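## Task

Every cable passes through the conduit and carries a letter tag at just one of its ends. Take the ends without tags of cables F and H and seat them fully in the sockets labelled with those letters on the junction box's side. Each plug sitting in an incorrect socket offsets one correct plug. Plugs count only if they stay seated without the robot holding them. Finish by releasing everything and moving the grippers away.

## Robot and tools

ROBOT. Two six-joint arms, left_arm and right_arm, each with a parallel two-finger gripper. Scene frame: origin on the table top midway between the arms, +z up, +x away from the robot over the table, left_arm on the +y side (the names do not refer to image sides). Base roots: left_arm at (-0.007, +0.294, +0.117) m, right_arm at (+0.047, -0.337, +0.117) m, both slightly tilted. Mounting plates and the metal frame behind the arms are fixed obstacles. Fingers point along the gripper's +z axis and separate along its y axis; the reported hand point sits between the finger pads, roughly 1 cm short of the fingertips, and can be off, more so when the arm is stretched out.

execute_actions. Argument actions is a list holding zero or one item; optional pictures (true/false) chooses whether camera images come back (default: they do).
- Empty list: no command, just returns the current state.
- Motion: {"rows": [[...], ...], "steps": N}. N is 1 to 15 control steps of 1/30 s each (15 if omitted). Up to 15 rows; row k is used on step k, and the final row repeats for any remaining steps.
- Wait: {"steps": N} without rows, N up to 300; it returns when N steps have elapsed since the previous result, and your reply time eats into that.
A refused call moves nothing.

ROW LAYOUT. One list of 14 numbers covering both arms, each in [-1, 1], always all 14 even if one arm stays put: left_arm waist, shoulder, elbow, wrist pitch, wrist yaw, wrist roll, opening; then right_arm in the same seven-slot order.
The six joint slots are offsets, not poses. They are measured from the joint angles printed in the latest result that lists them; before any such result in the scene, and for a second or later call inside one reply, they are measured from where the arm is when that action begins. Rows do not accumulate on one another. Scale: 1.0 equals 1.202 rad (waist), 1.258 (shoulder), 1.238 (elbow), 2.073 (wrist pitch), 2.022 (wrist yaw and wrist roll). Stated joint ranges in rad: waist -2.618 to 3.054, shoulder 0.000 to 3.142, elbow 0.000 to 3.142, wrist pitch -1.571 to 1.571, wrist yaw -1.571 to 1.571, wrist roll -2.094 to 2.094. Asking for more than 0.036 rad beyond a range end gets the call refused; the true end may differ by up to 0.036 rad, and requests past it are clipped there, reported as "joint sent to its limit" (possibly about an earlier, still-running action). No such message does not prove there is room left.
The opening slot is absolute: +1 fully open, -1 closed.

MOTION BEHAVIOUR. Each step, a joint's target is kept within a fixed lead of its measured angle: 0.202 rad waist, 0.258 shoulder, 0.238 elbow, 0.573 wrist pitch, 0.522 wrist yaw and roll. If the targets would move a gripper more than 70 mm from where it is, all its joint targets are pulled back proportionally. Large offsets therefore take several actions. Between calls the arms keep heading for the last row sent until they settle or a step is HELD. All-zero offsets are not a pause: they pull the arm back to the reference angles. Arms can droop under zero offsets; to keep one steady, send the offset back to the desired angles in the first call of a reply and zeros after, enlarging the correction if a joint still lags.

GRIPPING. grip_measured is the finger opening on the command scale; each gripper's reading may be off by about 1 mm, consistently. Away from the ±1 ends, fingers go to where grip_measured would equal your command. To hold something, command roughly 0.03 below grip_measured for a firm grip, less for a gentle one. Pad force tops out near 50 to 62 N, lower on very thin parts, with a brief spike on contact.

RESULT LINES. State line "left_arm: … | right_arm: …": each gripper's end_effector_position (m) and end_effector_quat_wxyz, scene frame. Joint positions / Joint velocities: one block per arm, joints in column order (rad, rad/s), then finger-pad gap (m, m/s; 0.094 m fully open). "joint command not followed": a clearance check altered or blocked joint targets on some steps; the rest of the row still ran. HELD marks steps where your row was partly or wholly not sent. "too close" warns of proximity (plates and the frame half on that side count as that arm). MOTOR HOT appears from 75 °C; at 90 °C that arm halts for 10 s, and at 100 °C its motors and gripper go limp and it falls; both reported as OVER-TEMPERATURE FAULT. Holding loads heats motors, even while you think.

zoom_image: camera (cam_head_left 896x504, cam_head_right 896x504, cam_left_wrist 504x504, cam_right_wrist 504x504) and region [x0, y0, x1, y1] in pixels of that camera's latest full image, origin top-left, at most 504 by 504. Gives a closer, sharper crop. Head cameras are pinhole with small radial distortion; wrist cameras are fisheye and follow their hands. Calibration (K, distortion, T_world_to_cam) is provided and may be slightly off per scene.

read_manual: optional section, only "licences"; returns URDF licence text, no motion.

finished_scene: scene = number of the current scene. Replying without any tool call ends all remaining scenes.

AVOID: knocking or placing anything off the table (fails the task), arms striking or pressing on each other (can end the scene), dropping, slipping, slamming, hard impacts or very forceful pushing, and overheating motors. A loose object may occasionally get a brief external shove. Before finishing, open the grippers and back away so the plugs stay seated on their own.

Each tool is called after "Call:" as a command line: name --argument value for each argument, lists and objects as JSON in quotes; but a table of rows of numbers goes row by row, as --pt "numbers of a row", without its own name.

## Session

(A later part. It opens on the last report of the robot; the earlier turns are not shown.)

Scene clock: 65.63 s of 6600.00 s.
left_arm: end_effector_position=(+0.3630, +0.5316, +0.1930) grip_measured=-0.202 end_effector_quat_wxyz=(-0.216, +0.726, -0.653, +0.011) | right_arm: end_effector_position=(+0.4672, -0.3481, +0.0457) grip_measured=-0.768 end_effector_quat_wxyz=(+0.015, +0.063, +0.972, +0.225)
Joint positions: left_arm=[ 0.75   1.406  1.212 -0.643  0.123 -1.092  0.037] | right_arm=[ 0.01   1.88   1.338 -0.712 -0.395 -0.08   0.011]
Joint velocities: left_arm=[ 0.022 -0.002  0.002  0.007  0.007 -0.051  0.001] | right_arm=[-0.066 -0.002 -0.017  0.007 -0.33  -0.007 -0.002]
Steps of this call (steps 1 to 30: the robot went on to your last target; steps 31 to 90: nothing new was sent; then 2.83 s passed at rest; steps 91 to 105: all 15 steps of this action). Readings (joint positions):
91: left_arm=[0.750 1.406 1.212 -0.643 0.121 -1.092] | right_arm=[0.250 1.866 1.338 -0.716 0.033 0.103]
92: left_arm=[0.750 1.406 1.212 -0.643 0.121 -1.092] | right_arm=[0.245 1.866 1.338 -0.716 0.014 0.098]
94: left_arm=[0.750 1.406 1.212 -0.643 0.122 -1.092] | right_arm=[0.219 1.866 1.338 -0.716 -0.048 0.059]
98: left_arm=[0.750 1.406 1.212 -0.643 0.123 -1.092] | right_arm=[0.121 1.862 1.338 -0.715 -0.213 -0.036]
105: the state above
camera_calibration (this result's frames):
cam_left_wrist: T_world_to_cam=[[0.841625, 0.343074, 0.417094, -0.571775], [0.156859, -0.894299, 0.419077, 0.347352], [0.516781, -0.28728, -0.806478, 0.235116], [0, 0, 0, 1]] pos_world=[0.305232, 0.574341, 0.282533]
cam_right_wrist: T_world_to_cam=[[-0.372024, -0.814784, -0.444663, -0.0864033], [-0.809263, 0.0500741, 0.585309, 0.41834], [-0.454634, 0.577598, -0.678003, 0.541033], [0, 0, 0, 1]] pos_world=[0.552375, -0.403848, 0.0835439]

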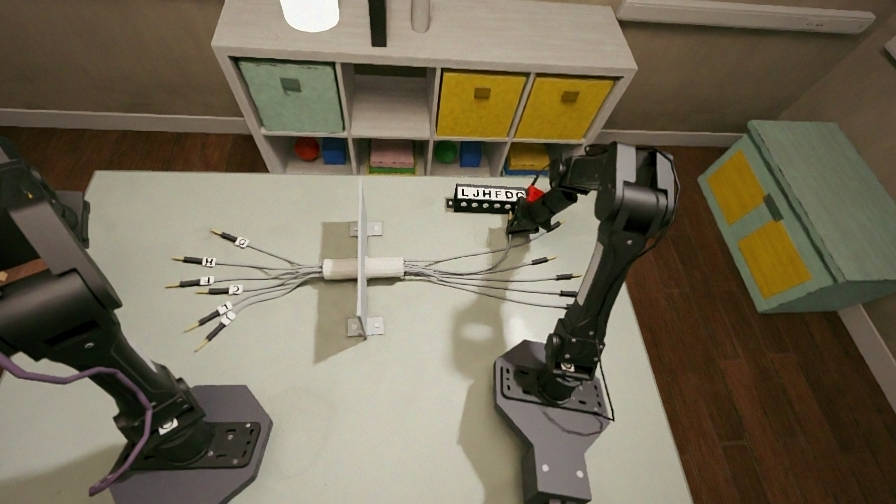

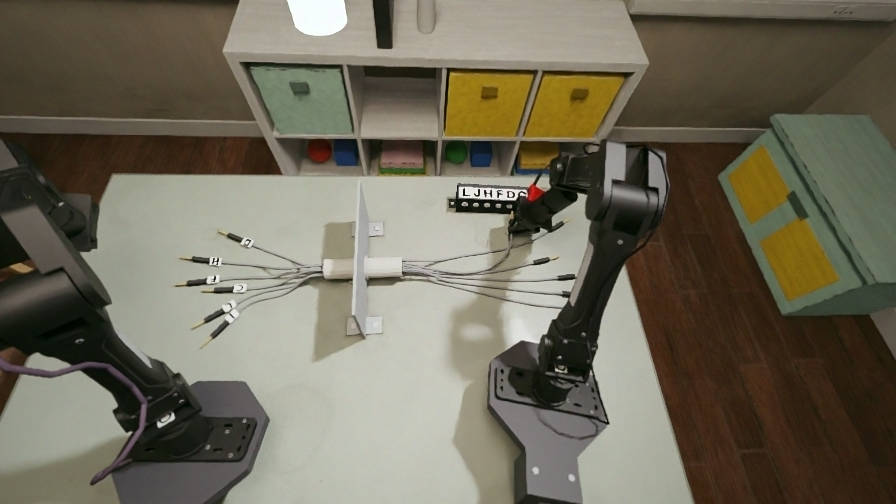

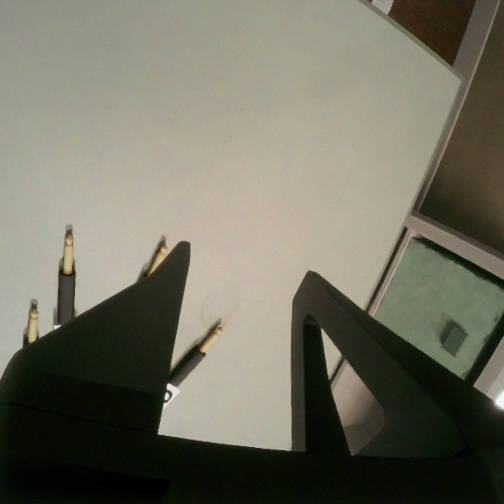

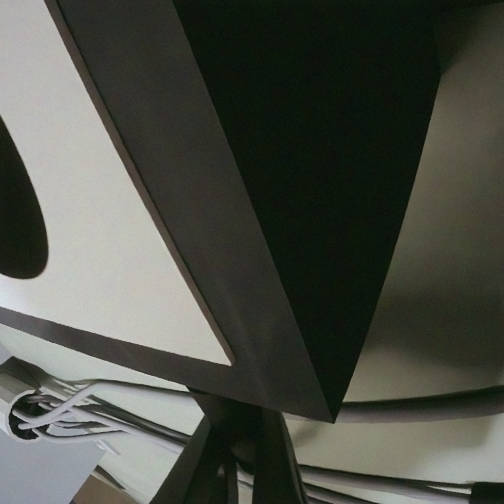

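Call:
execute_actions --actions '[]'

Call:
zoom_image --camera "cam_head_left" --region '[470,185,540,235]'

Call:
zoom_image --camera "cam_head_right" --region '[470,185,540,235]'

Scene clock: 66.40 s of 6600.00 s.
left_arm: end_effector_position=(+0.3630, +0.5316, +0.1930) grip_measured=-0.202 end_effector_quat_wxyz=(-0.216, +0.726, -0.653, +0.011) | right_arm: end_effector_position=(+0.4697, -0.3422, +0.0489) grip_measured=-0.768 end_effector_quat_wxyz=(+0.020, +0.061, +0.968, +0.244)
Joint positions: left_arm=[ 0.75   1.406  1.212 -0.643  0.123 -1.092  0.037] | right_arm=[ 0.01   1.88   1.338 -0.707 -0.436 -0.084  0.011]
Joint velocities: left_arm=[ 0.007 -0.007 -0.002  0.022 -0.007  0.022 -0.   ] | right_arm=[-0.022 -0.002  0.017 -0.022  0.022  0.007 -0.   ]
Steps of this call (steps 1 to 23: the robot went on to your last target). Readings (joint positions):
1: left_arm=[0.750 1.406 1.212 -0.643 0.123 -1.092] | right_arm=[0.010 1.880 1.338 -0.711 -0.407 -0.082]
2: left_arm=[0.750 1.406 1.212 -0.643 0.123 -1.092] | right_arm=[0.010 1.880 1.338 -0.710 -0.415 -0.083]
4: left_arm=[0.750 1.406 1.212 -0.643 0.123 -1.092] | right_arm=[0.010 1.880 1.338 -0.710 -0.424 -0.084]
8: left_arm=[0.750 1.406 1.212 -0.643 0.123 -1.092] | right_arm=[0.010 1.880 1.338 -0.708 -0.432 -0.084]
23: the state above
camera_calibration (this result's frames):
cam_left_wrist: T_world_to_cam=[[0.841625, 0.343074, 0.417094, -0.571775], [0.156859, -0.894299, 0.419077, 0.347352], [0.516781, -0.28728, -0.806478, 0.235116], [0, 0, 0, 1]] pos_world=[0.305232, 0.574341, 0.282533]
cam_right_wrist: T_world_to_cam=[[-0.364424, -0.797299, -0.481154, -0.0749823], [-0.817739, 0.0267863, 0.574966, 0.414702], [-0.445531, 0.60299, -0.661744, 0.544587], [0, 0, 0, 1]] pos_world=[0.554423, -0.399272, 0.0858594]

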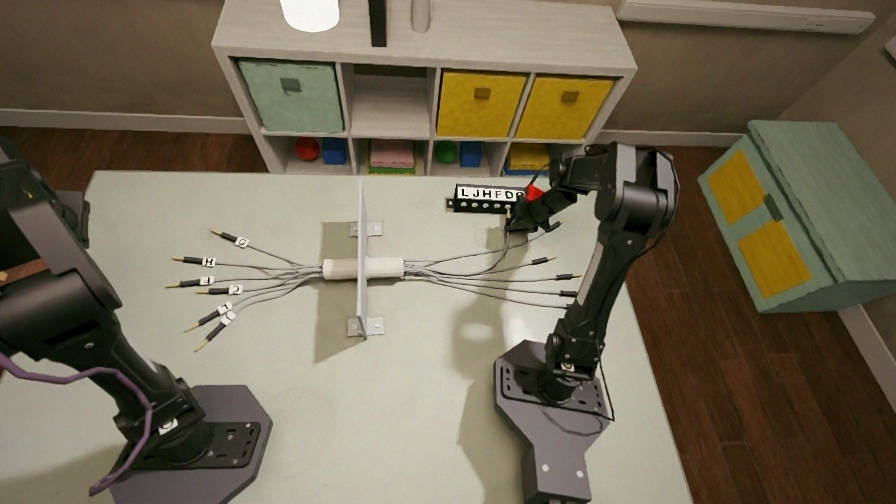

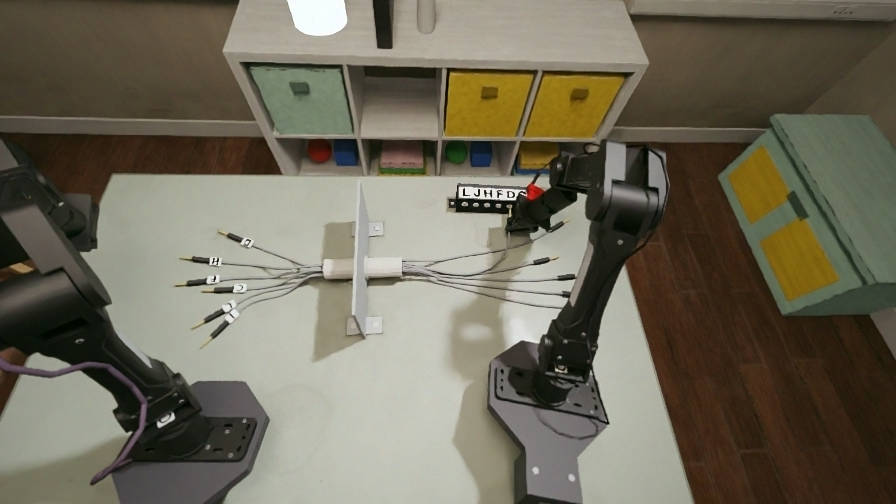

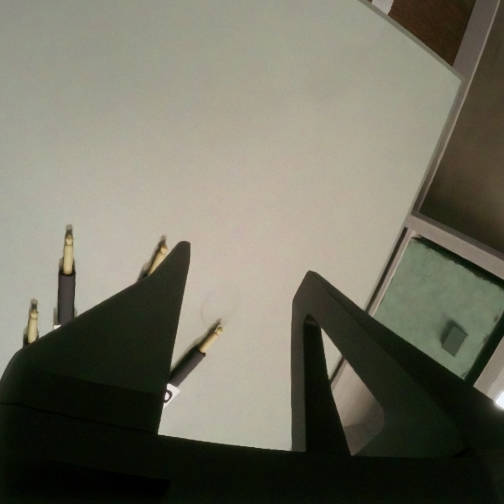

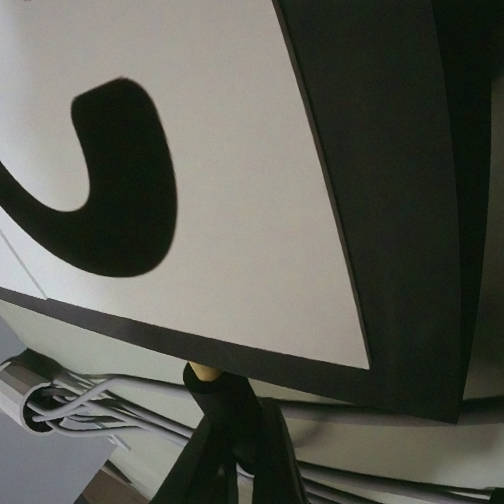

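Region (470, 185, 540, 235) of cam_head_left's 896x504 image, scaled by 7.200, with more detail than that image has; it fills the top 360 rows of this view, and the rest is white.

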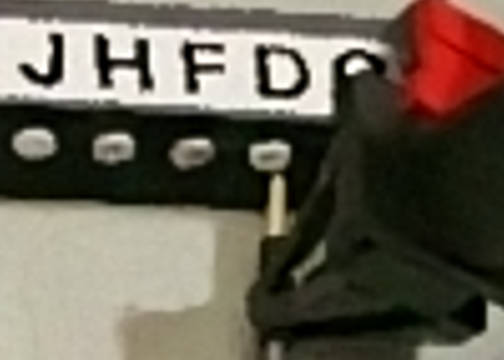

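Region (470, 185, 540, 235) of cam_head_right's 896x504 image, scaled by 7.200, with more detail than that image has; it fills the top 360 rows of this view, and the rest is white.

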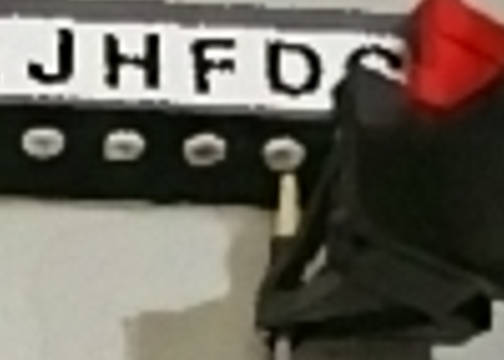

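Call:
execute_actions --actions '[{"rows":[[0,0,0,0,0,0,-0.2,0.025,0,0,0,-0.025,0,-0.85],[0,0,0,0,0,0,-0.2,0.05,0,0,0,-0.05,0,-0.85]],"steps":14}]'

Call:
zoom_image --camera "cam_head_left" --region '[470,185,540,235]'

Scene clock: 71.27 s of 6600.00 s.
left_arm: end_effector_position=(+0.3632, +0.5313, +0.1930) grip_measured=-0.202 end_effector_quat_wxyz=(-0.216, +0.726, -0.653, +0.013) | right_arm: end_effector_position=(+0.4767, -0.3341, +0.0520) grip_measured=-0.768 end_effector_quat_wxyz=(+0.032, +0.062, +0.963, +0.259)
Joint positions: left_arm=[ 0.75   1.406  1.212 -0.643  0.125 -1.092  0.037] | right_arm=[ 0.021  1.88   1.338 -0.681 -0.466 -0.067  0.011]
Joint velocities: left_arm=[-0.017 -0.002  0.007 -0.007 -0.007 -0.066 -0.001] | right_arm=[ 0.012 -0.017  0.027  0.022 -0.037 -0.022  0.   ]
Steps of this call (steps 1 to 15: the robot went on to your last target; steps 16 to 90: nothing new was sent; then 1.40 s passed at rest; steps 91 to 104: all 14 steps of this action). Readings (joint positions):
91: left_arm=[0.750 1.406 1.212 -0.643 0.123 -1.092] | right_arm=[0.010 1.880 1.338 -0.706 -0.438 -0.083]
92: left_arm=[0.750 1.406 1.212 -0.643 0.124 -1.092] | right_arm=[0.012 1.880 1.338 -0.705 -0.443 -0.081]
94: left_arm=[0.750 1.406 1.212 -0.643 0.124 -1.092] | right_arm=[0.018 1.880 1.338 -0.695 -0.454 -0.076]
98: left_arm=[0.750 1.406 1.212 -0.643 0.125 -1.092] | right_arm=[0.021 1.880 1.338 -0.684 -0.462 -0.069]
104: the state above
camera_calibration (this result's frames):
cam_left_wrist: T_world_to_cam=[[0.841485, 0.343011, 0.417428, -0.57182], [0.155544, -0.893707, 0.420825, 0.346856], [0.517406, -0.289189, -0.805395, 0.235451], [0, 0, 0, 1]] pos_world=[0.305403, 0.574219, 0.282359]
cam_right_wrist: T_world_to_cam=[[-0.357204, -0.780391, -0.513221, -0.0606612], [-0.831489, 0.0153835, 0.555328, 0.422145], [-0.425478, 0.625103, -0.654381, 0.542309], [0, 0, 0, 1]] pos_world=[0.560081, -0.392832, 0.0893157]

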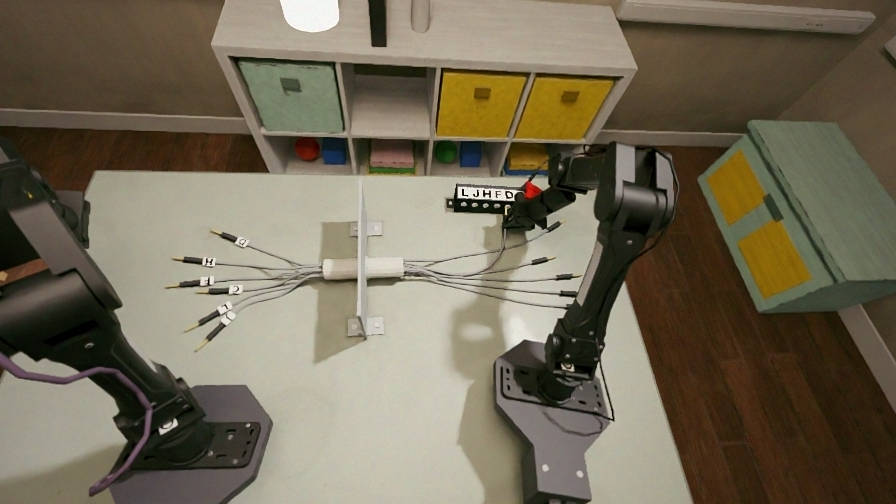

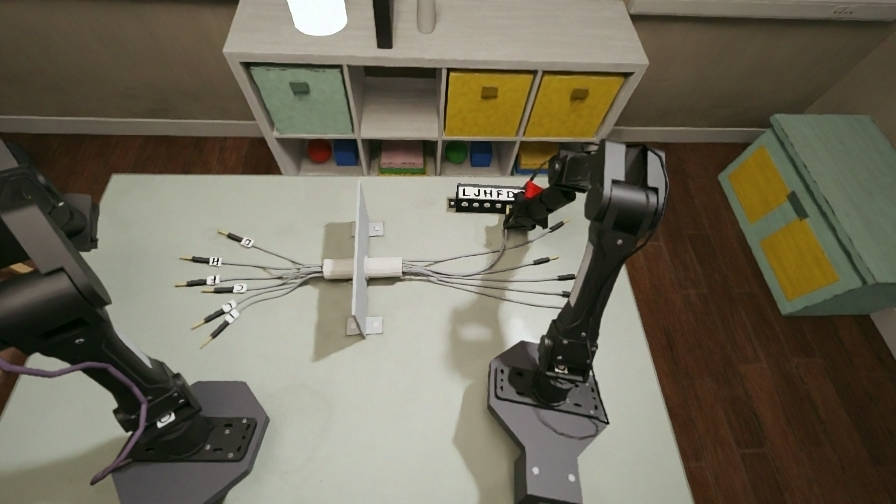

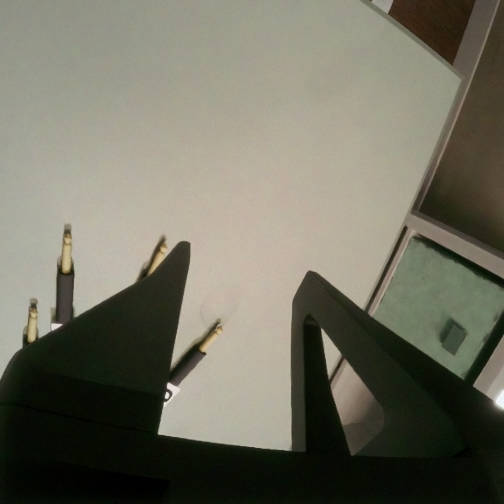

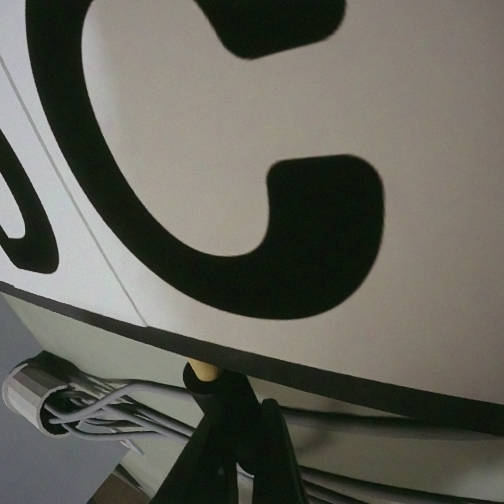

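Region (470, 185, 540, 235) of cam_head_left's 896x504 image, scaled by 7.200, with more detail than that image has; it fills the top 360 rows of this view, and the rest is white.

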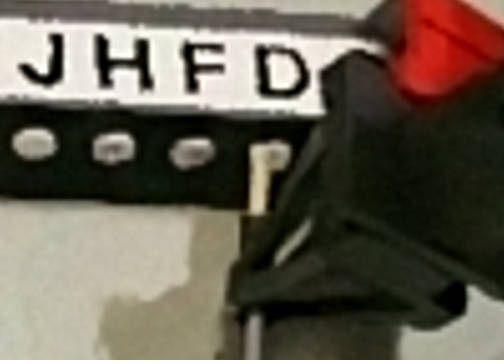

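Call:
execute_actions --actions '[{"rows":[[0,-0.02,-0.03,-0.01,0,0,-0.2,0,0,0,0,0,0,-0.85],[0,0,0,0,0,0,-0.2,0,-0.04,-0.05,-0.01,0,0,-0.85],[0,0,0,0,0,0,-0.2,0,-0.04,-0.05,-0.01,0,0,-0.85],[0,0,0,0,0,0,-0.2,0,-0.04,-0.05,-0.01,0,0,-0.85],[0,0,0,0,0,0,-0.2,0,-0.04,-0.05,-0.01,0,0,-0.85],[0,0,0,0,0,0,-0.2,0.03,-0.04,-0.05,-0.01,-0.02,0,-0.85],[0,0,0,0,0,0,-0.2,0.05,-0.04,-0.05,-0.01,-0.025,0,-0.85]]}]'

Call:
zoom_image --camera "cam_head_left" --region '[470,185,540,235]'

Scene clock: 73.03 s of 6600.00 s.
left_arm: end_effector_position=(+0.3616, +0.5301, +0.1910) grip_measured=-0.202 end_effector_quat_wxyz=(-0.212, +0.727, -0.653, +0.013) | right_arm: end_effector_position=(+0.4653, -0.3082, +0.0588) grip_measured=-0.768 end_effector_quat_wxyz=(+0.022, +0.042, +0.959, +0.279)
Joint positions: left_arm=[ 0.75   1.406  1.208 -0.646  0.128 -1.092  0.037] | right_arm=[ 0.07   1.85   1.293 -0.681 -0.489 -0.062  0.011]
Joint velocities: left_arm=[-0.017 -0.007 -0.012 -0.007 -0.007 -0.051 -0.002] | right_arm=[ 0.037  0.017 -0.002 -0.066 -0.139  0.022 -0.   ]
Steps of this call (steps 1 to 15: the robot went on to your last target; steps 16 to 38: nothing new was sent; steps 39 to 53: all 15 steps of this action). Readings (joint positions):
39: left_arm=[0.750 1.406 1.209 -0.642 0.126 -1.092] | right_arm=[0.020 1.880 1.338 -0.679 -0.466 -0.066]
40: left_arm=[0.750 1.405 1.208 -0.644 0.126 -1.092] | right_arm=[0.020 1.876 1.332 -0.675 -0.464 -0.066]
42: left_arm=[0.750 1.406 1.208 -0.646 0.127 -1.092] | right_arm=[0.020 1.863 1.310 -0.673 -0.460 -0.066]
46: left_arm=[0.750 1.406 1.208 -0.646 0.128 -1.092] | right_arm=[0.027 1.853 1.300 -0.673 -0.462 -0.064]
53: the state above
camera_calibration (this result's frames):
cam_left_wrist: T_world_to_cam=[[0.843293, 0.34609, 0.411192, -0.570372], [0.15807, -0.890947, 0.425708, 0.343559], [0.513684, -0.294, -0.806036, 0.238303], [0, 0, 0, 1]] pos_world=[0.304272, 0.573553, 0.280357]
cam_right_wrist: T_world_to_cam=[[-0.327218, -0.773386, -0.542957, -0.0510584], [-0.827242, -0.0432678, 0.560177, 0.388194], [-0.456725, 0.632457, -0.62562, 0.540821], [0, 0, 0, 1]] pos_world=[0.55143, -0.364738, 0.0931689]

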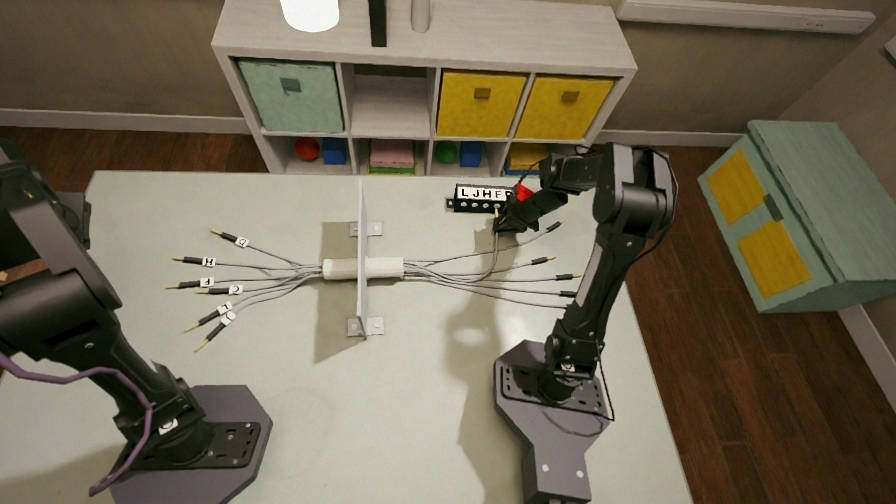

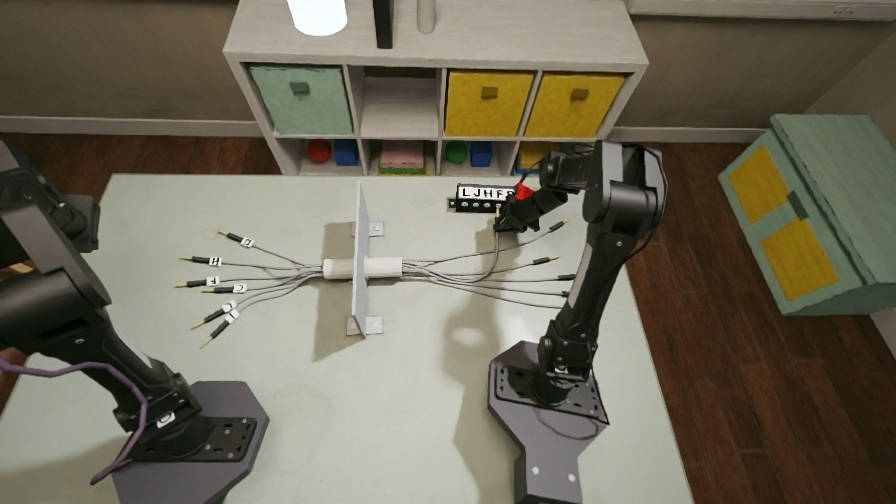

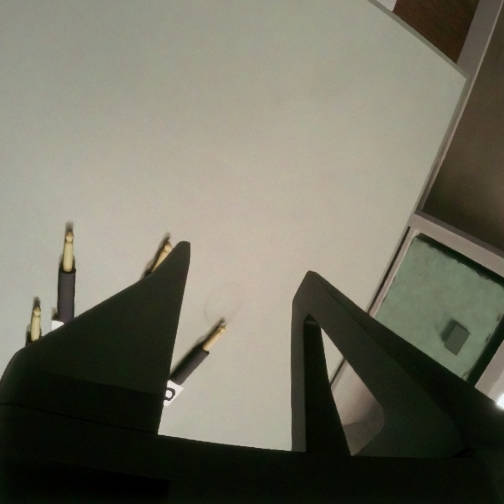

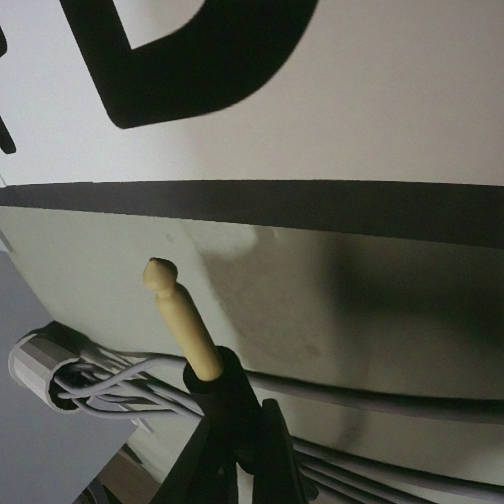

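Region (470, 185, 540, 235) of cam_head_left's 896x504 image, scaled by 7.200, with more detail than that image has; it fills the top 360 rows of this view, and the rest is white.

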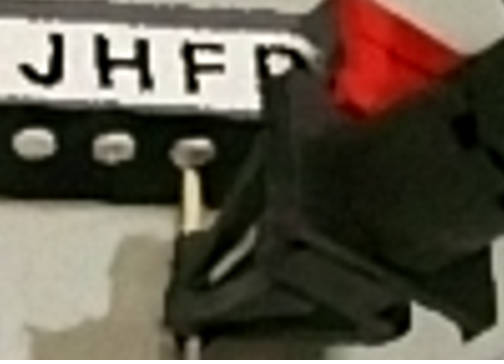

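Call:
execute_actions --actions '[{"rows":[[0,0,0,0,0,0,-0.2,0,0.028,-0.015,0.008,0,0,-0.85]],"steps":12}]'

Call:
zoom_image --camera "cam_head_left" --region '[470,185,540,235]'

Scene clock: 81.50 s of 6600.00 s.
left_arm: end_effector_position=(+0.3619, +0.5297, +0.1909) grip_measured=-0.202 end_effector_quat_wxyz=(-0.212, +0.726, -0.654, +0.014) | right_arm: end_effector_position=(+0.4681, -0.3073, +0.0573) grip_measured=-0.768 end_effector_quat_wxyz=(+0.028, +0.039, +0.958, +0.281)
Joint positions: left_arm=[ 0.75   1.406  1.208 -0.646  0.13  -1.092  0.037] | right_arm=[ 0.071  1.856  1.293 -0.665 -0.494 -0.066  0.011]
Joint velocities: left_arm=[ 0.022 -0.017  0.022 -0.095 -0.037  0.022  0.001] | right_arm=[ 0.002 -0.002 -0.007  0.022  0.007 -0.022 -0.001]
Steps of this call (steps 1 to 15: the robot went on to your last target; steps 16 to 90: nothing new was sent; then 5.07 s passed at rest; steps 91 to 102: all 12 steps of this action). Readings (joint positions):
91: left_arm=[0.750 1.406 1.208 -0.646 0.128 -1.092] | right_arm=[0.071 1.852 1.293 -0.683 -0.494 -0.062]
92: left_arm=[0.750 1.406 1.208 -0.646 0.128 -1.092] | right_arm=[0.071 1.853 1.293 -0.678 -0.494 -0.063]
94: left_arm=[0.750 1.406 1.208 -0.646 0.129 -1.092] | right_arm=[0.071 1.855 1.293 -0.672 -0.494 -0.065]
98: left_arm=[0.750 1.406 1.208 -0.646 0.130 -1.092] | right_arm=[0.071 1.856 1.293 -0.666 -0.494 -0.066]
102: the state above
camera_calibration (this result's frames):
cam_left_wrist: T_world_to_cam=[[0.843154, 0.34603, 0.411527, -0.570418], [0.156762, -0.890341, 0.427456, 0.343056], [0.514312, -0.2959, -0.804939, 0.23863], [0, 0, 0, 1]] pos_world=[0.304442, 0.573429, 0.280184]
cam_right_wrist: T_world_to_cam=[[-0.316985, -0.772553, -0.550166, -0.0543987], [-0.834546, -0.0484064, 0.548808, 0.393845], [-0.450615, 0.633103, -0.629387, 0.538161], [0, 0, 0, 1]] pos_world=[0.553941, -0.363672, 0.0926377]

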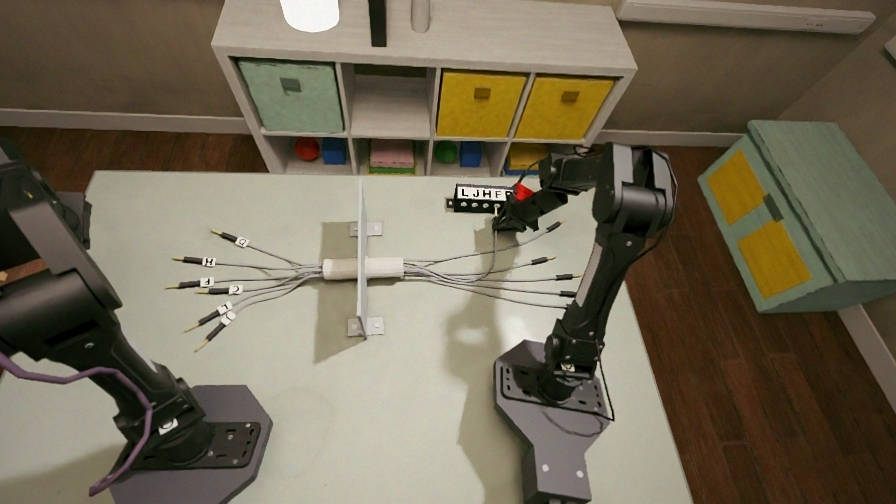

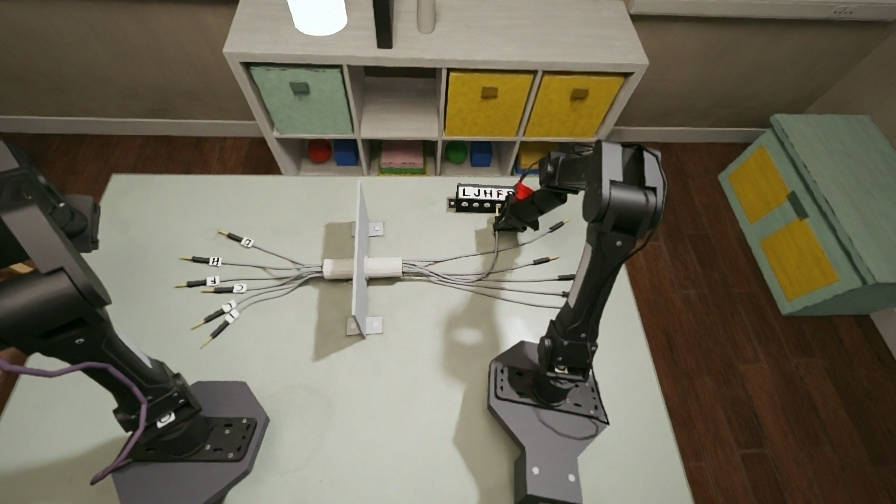

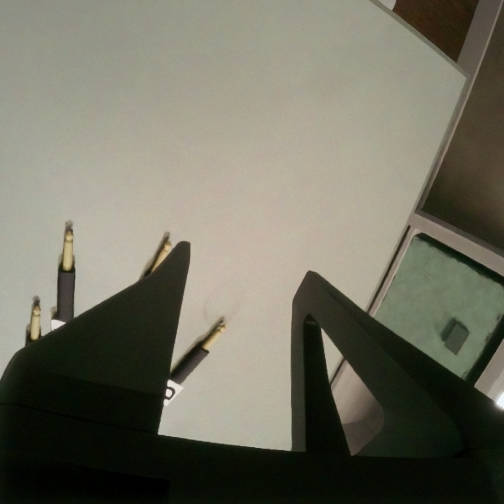

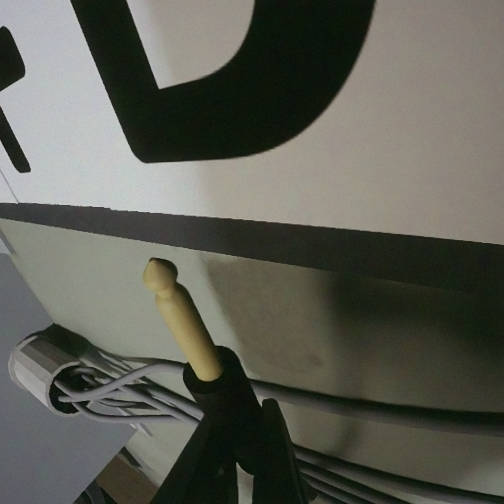

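Region (470, 185, 540, 235) of cam_head_left's 896x504 image, scaled by 7.200, with more detail than that image has; it fills the top 360 rows of this view, and the rest is white.

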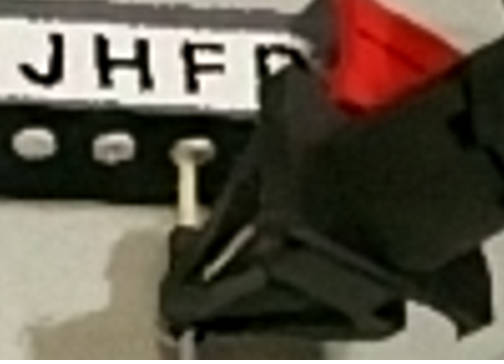

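Call:
execute_actions --actions '[{"rows":[[0,0,0,0,0,0,-0.2,0.02,-0.06,-0.03,0.02,0.02,0.01,-0.85],[0,0,0,0,0,0,-0.2,0.04,-0.1,-0.08,0.05,0.04,0.02,-0.85],[0,0,0,0,0,0,-0.2,0.06,-0.13,-0.13,0.09,0.07,0.03,-0.85],[0,0,0,0,0,0,-0.2,0.08,-0.16,-0.18,0.13,0.1,0.05,-0.85],[0,0,0,0,0,0,-0.2,0.1,-0.18,-0.23,0.17,0.13,0.07,-0.85],[0,0,0,0,0,0,-0.2,0.12,-0.2,-0.28,0.21,0.16,0.09,-0.85],[0,0,0,0,0,0,-0.2,0.14,-0.22,-0.33,0.25,0.19,0.1,-0.85],[0,0,0,0,0,0,-0.2,0.16,-0.235,-0.38,0.28,0.22,0.12,-0.85],[0,0,0,0,0,0,-0.2,0.18,-0.235,-0.42,0.31,0.25,0.12,-0.85],[0,0,0,0,0,0,-0.2,0.19,-0.235,-0.435,0.32,0.25,0.12,-0.85]]}]'

Scene clock: 89.73 s of 6600.00 s.
left_arm: end_effector_position=(+0.3621, +0.5294, +0.1909) grip_measured=-0.202 end_effector_quat_wxyz=(-0.211, +0.726, -0.654, +0.015) | right_arm: end_effector_position=(+0.4187, -0.2911, +0.0398) grip_measured=-0.768 end_effector_quat_wxyz=(+0.143, +0.046, +0.982, +0.114)
Joint positions: left_arm=[ 0.75   1.406  1.208 -0.646  0.132 -1.092  0.037] | right_arm=[ 0.294  1.578  0.755 -0.115 -0.046  0.143  0.011]
Joint velocities: left_arm=[ 0.012  0.002 -0.012 -0.007  0.022 -0.051 -0.001] | right_arm=[-0.012  0.007  0.007  0.432  0.418  0.139 -0.   ]
Steps of this call (steps 1 to 15: the robot went on to your last target; steps 16 to 90: nothing new was sent; then 4.73 s passed at rest; steps 91 to 105: all 15 steps of this action). Readings (joint positions):
91: left_arm=[0.750 1.406 1.208 -0.646 0.130 -1.092] | right_arm=[0.072 1.851 1.290 -0.658 -0.489 -0.066]
92: left_arm=[0.750 1.406 1.208 -0.646 0.131 -1.092] | right_arm=[0.076 1.837 1.271 -0.637 -0.473 -0.060]
94: left_arm=[0.750 1.406 1.208 -0.646 0.131 -1.092] | right_arm=[0.098 1.771 1.185 -0.562 -0.416 -0.038]
98: left_arm=[0.750 1.406 1.208 -0.646 0.132 -1.092] | right_arm=[0.204 1.618 0.952 -0.343 -0.251 0.053]
105: the state above
camera_calibration (this result's frames):
cam_left_wrist: T_world_to_cam=[[0.843015, 0.345971, 0.411862, -0.570465], [0.155452, -0.889731, 0.429202, 0.342552], [0.514938, -0.297798, -0.803838, 0.238956], [0, 0, 0, 1]] pos_world=[0.304613, 0.573304, 0.280011]
cam_right_wrist: T_world_to_cam=[[-0.301041, -0.89778, -0.321505, -0.119373], [-0.92068, 0.185795, 0.343261, 0.475473], [-0.248439, 0.399339, -0.8825, 0.352042], [0, 0, 0, 1]] pos_world=[0.489283, -0.336095, 0.109086]

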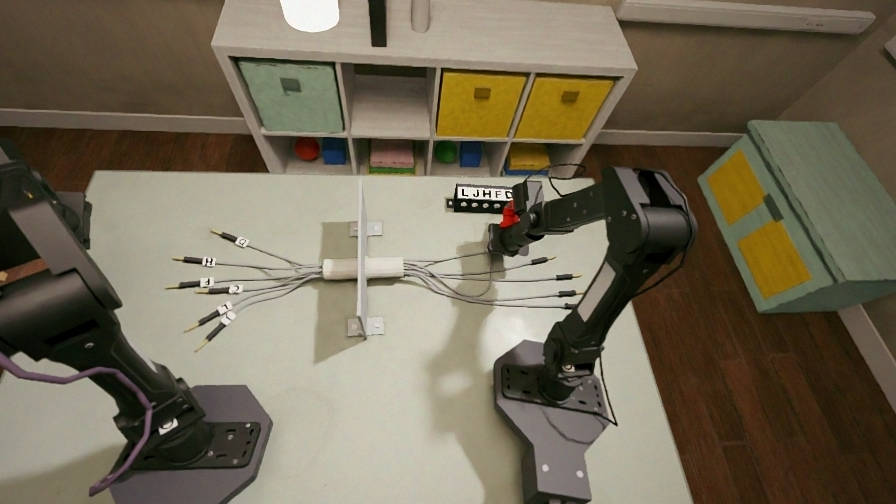

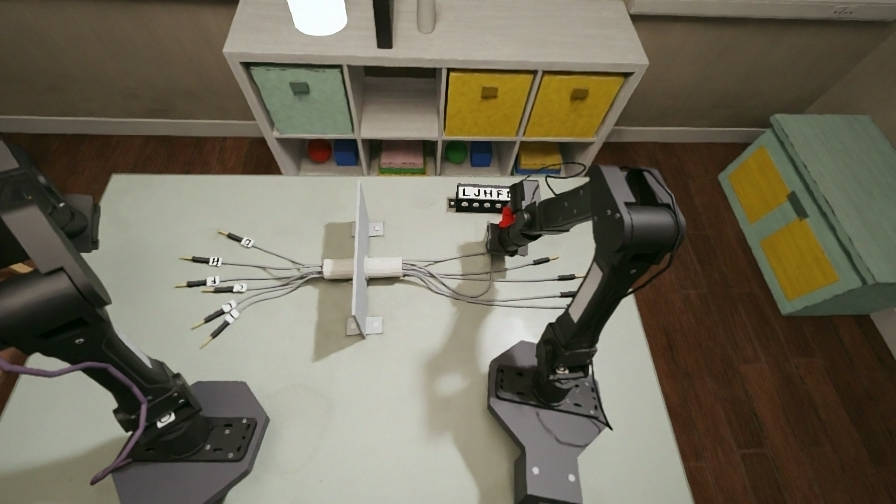

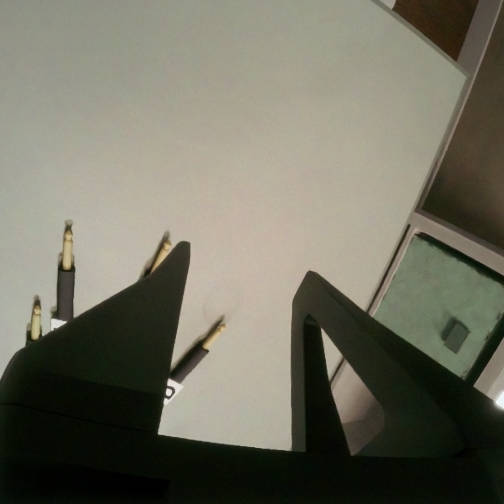

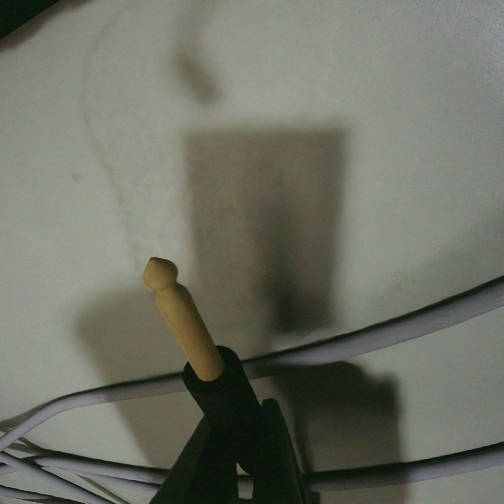

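Call:
execute_actions --actions '[]'

Scene clock: 90.20 s of 6600.00 s.
left_arm: end_effector_position=(+0.3621, +0.5294, +0.1909) grip_measured=-0.202 end_effector_quat_wxyz=(-0.211, +0.726, -0.654, +0.015) | right_arm: end_effector_position=(+0.4406, -0.3001, +0.0460) grip_measured=-0.768 end_effector_quat_wxyz=(+0.189, +0.065, +0.975, +0.094)
Joint positions: left_arm=[ 0.75   1.406  1.208 -0.646  0.132 -1.092  0.037] | right_arm=[ 0.294  1.578  0.755 -0.024  0.006  0.167  0.011]
Joint velocities: left_arm=[-0.002 -0.012  0.012 -0.051  0.022  0.007  0.   ] | right_arm=[-0.007  0.012  0.027  0.022  0.007  0.095  0.   ]
Steps of this call (steps 1 to 14: the robot went on to your last target). Readings (joint positions):
1: left_arm=[0.750 1.406 1.208 -0.646 0.132 -1.092] | right_arm=[0.294 1.578 0.755 -0.097 -0.035 0.148]
2: left_arm=[0.750 1.406 1.208 -0.646 0.132 -1.092] | right_arm=[0.294 1.578 0.755 -0.079 -0.026 0.152]
4: left_arm=[0.750 1.406 1.208 -0.646 0.132 -1.092] | right_arm=[0.294 1.578 0.755 -0.055 -0.013 0.158]
8: left_arm=[0.750 1.406 1.208 -0.646 0.132 -1.092] | right_arm=[0.294 1.578 0.755 -0.033 0.000 0.164]
14: the state above
camera_calibration (this result's frames):
cam_left_wrist: T_world_to_cam=[[0.843015, 0.345971, 0.411862, -0.570465], [0.155452, -0.889731, 0.429202, 0.342552], [0.514938, -0.297798, -0.803838, 0.238956], [0, 0, 0, 1]] pos_world=[0.304613, 0.573304, 0.280011]
cam_right_wrist: T_world_to_cam=[[-0.321886, -0.892366, -0.316343, -0.108338], [-0.93473, 0.246391, 0.256069, 0.523548], [-0.150563, 0.37812, -0.913431, 0.318429], [0, 0, 0, 1]] pos_world=[0.502447, -0.346079, 0.122527]

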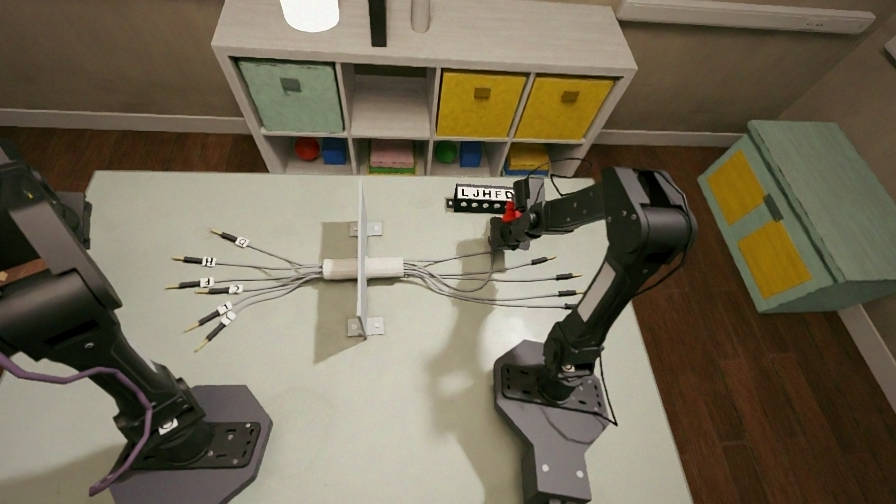

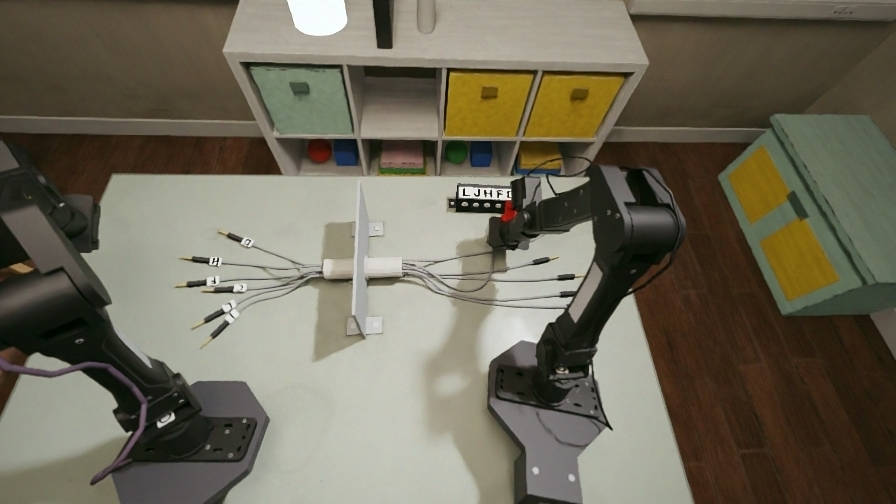

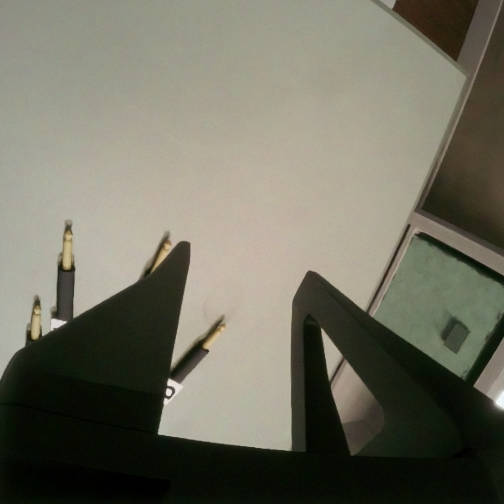

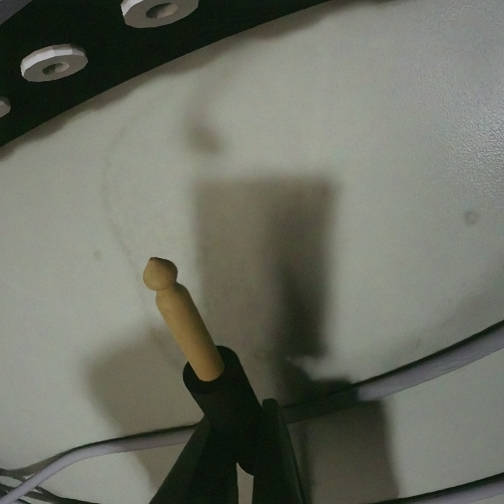

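Call:
execute_actions --actions '[{"rows":[[0,0,0,0,0,0,-0.2,0,0.02,0.04,0,0,0,-0.85],[0,0,0,0,0,0,-0.2,0,0.04,0.07,0.01,0,0,-0.85],[0,0,0,0,0,0,-0.2,0,0.06,0.07,0.02,0,0,-0.85],[0,0,0,0,0,0,-0.2,0,0.08,0.07,0.035,0,0,-0.85],[0,0,0,0,0,0,-0.2,0,0.1,0.07,0.05,0,0,-0.85],[0,0,0,0,0,0,-0.2,0,0.115,0.07,0.05,0,0,-0.85]]}]'

Scene clock: 92.33 s of 6600.00 s.
left_arm: end_effector_position=(+0.3623, +0.5291, +0.1909) grip_measured=-0.202 end_effector_quat_wxyz=(-0.211, +0.726, -0.654, +0.016) | right_arm: end_effector_position=(+0.4686, -0.2958, +0.0277) grip_measured=-0.768 end_effector_quat_wxyz=(+0.209, +0.067, +0.971, +0.095)
Joint positions: left_arm=[ 0.75   1.406  1.208 -0.646  0.134 -1.092  0.037] | right_arm=[0.294 1.708 0.822 0.081 0.008 0.168 0.011]
Joint velocities: left_arm=[-0.002 -0.002  0.012 -0.066 -0.007 -0.037 -0.   ] | right_arm=[-0.012  0.012  0.002  0.007 -0.037 -0.051  0.   ]
Steps of this call (steps 1 to 30: the robot went on to your last target; steps 31 to 49: nothing new was sent; steps 50 to 64: all 15 steps of this action). Readings (joint positions):
50: left_arm=[0.750 1.406 1.208 -0.646 0.132 -1.092] | right_arm=[0.294 1.579 0.757 -0.023 0.008 0.168]
51: left_arm=[0.750 1.406 1.208 -0.646 0.133 -1.092] | right_arm=[0.294 1.586 0.766 -0.026 0.008 0.168]
53: left_arm=[0.750 1.406 1.208 -0.646 0.134 -1.092] | right_arm=[0.294 1.620 0.797 -0.014 0.008 0.168]
57: left_arm=[0.750 1.406 1.208 -0.646 0.134 -1.092] | right_arm=[0.294 1.697 0.822 0.050 0.008 0.168]
64: the state above
camera_calibration (this result's frames):
cam_left_wrist: T_world_to_cam=[[0.842875, 0.345912, 0.412197, -0.570513], [0.154141, -0.889116, 0.430945, 0.342048], [0.51556, -0.299696, -0.802733, 0.239281], [0, 0, 0, 1]] pos_world=[0.304784, 0.573179, 0.279838]
cam_right_wrist: T_world_to_cam=[[-0.315918, -0.889314, -0.330631, -0.102744], [-0.942378, 0.253681, 0.218104, 0.560136], [-0.110089, 0.380482, -0.918212, 0.286186], [0, 0, 0, 1]] pos_world=[0.526907, -0.342356, 0.106641]

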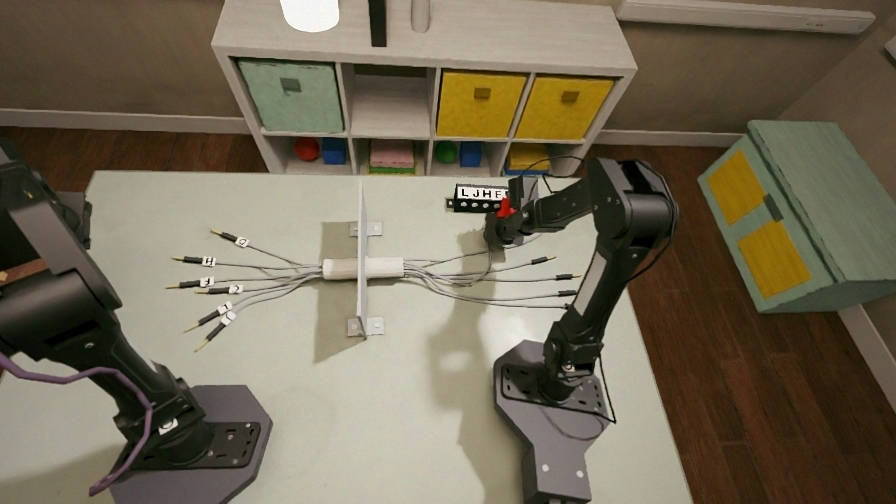

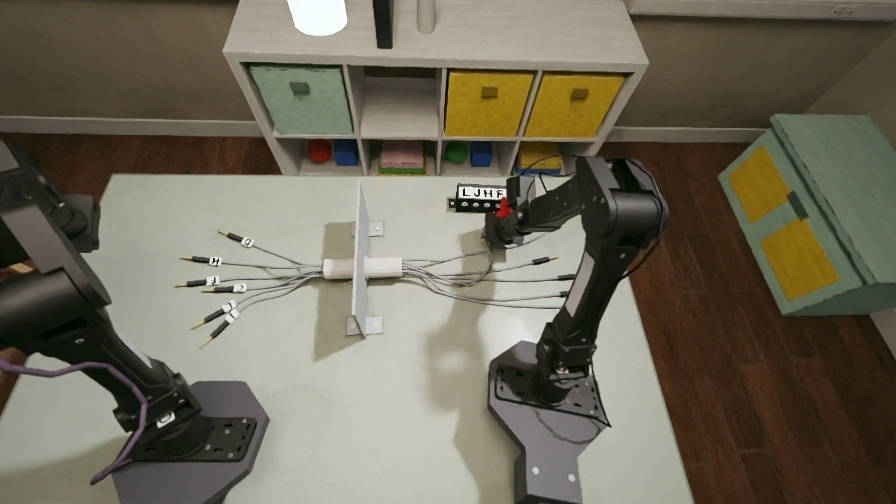

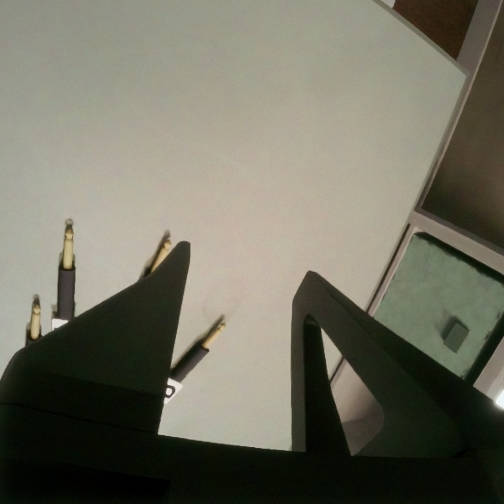

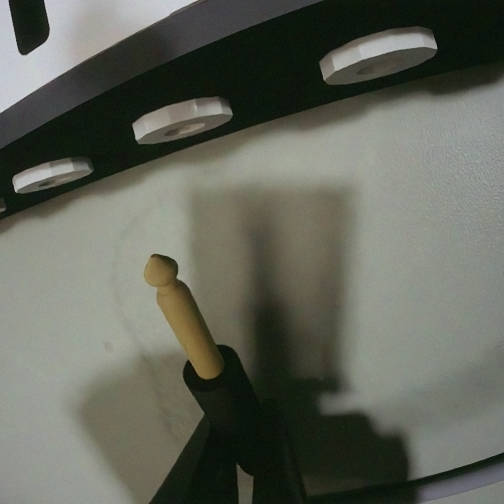

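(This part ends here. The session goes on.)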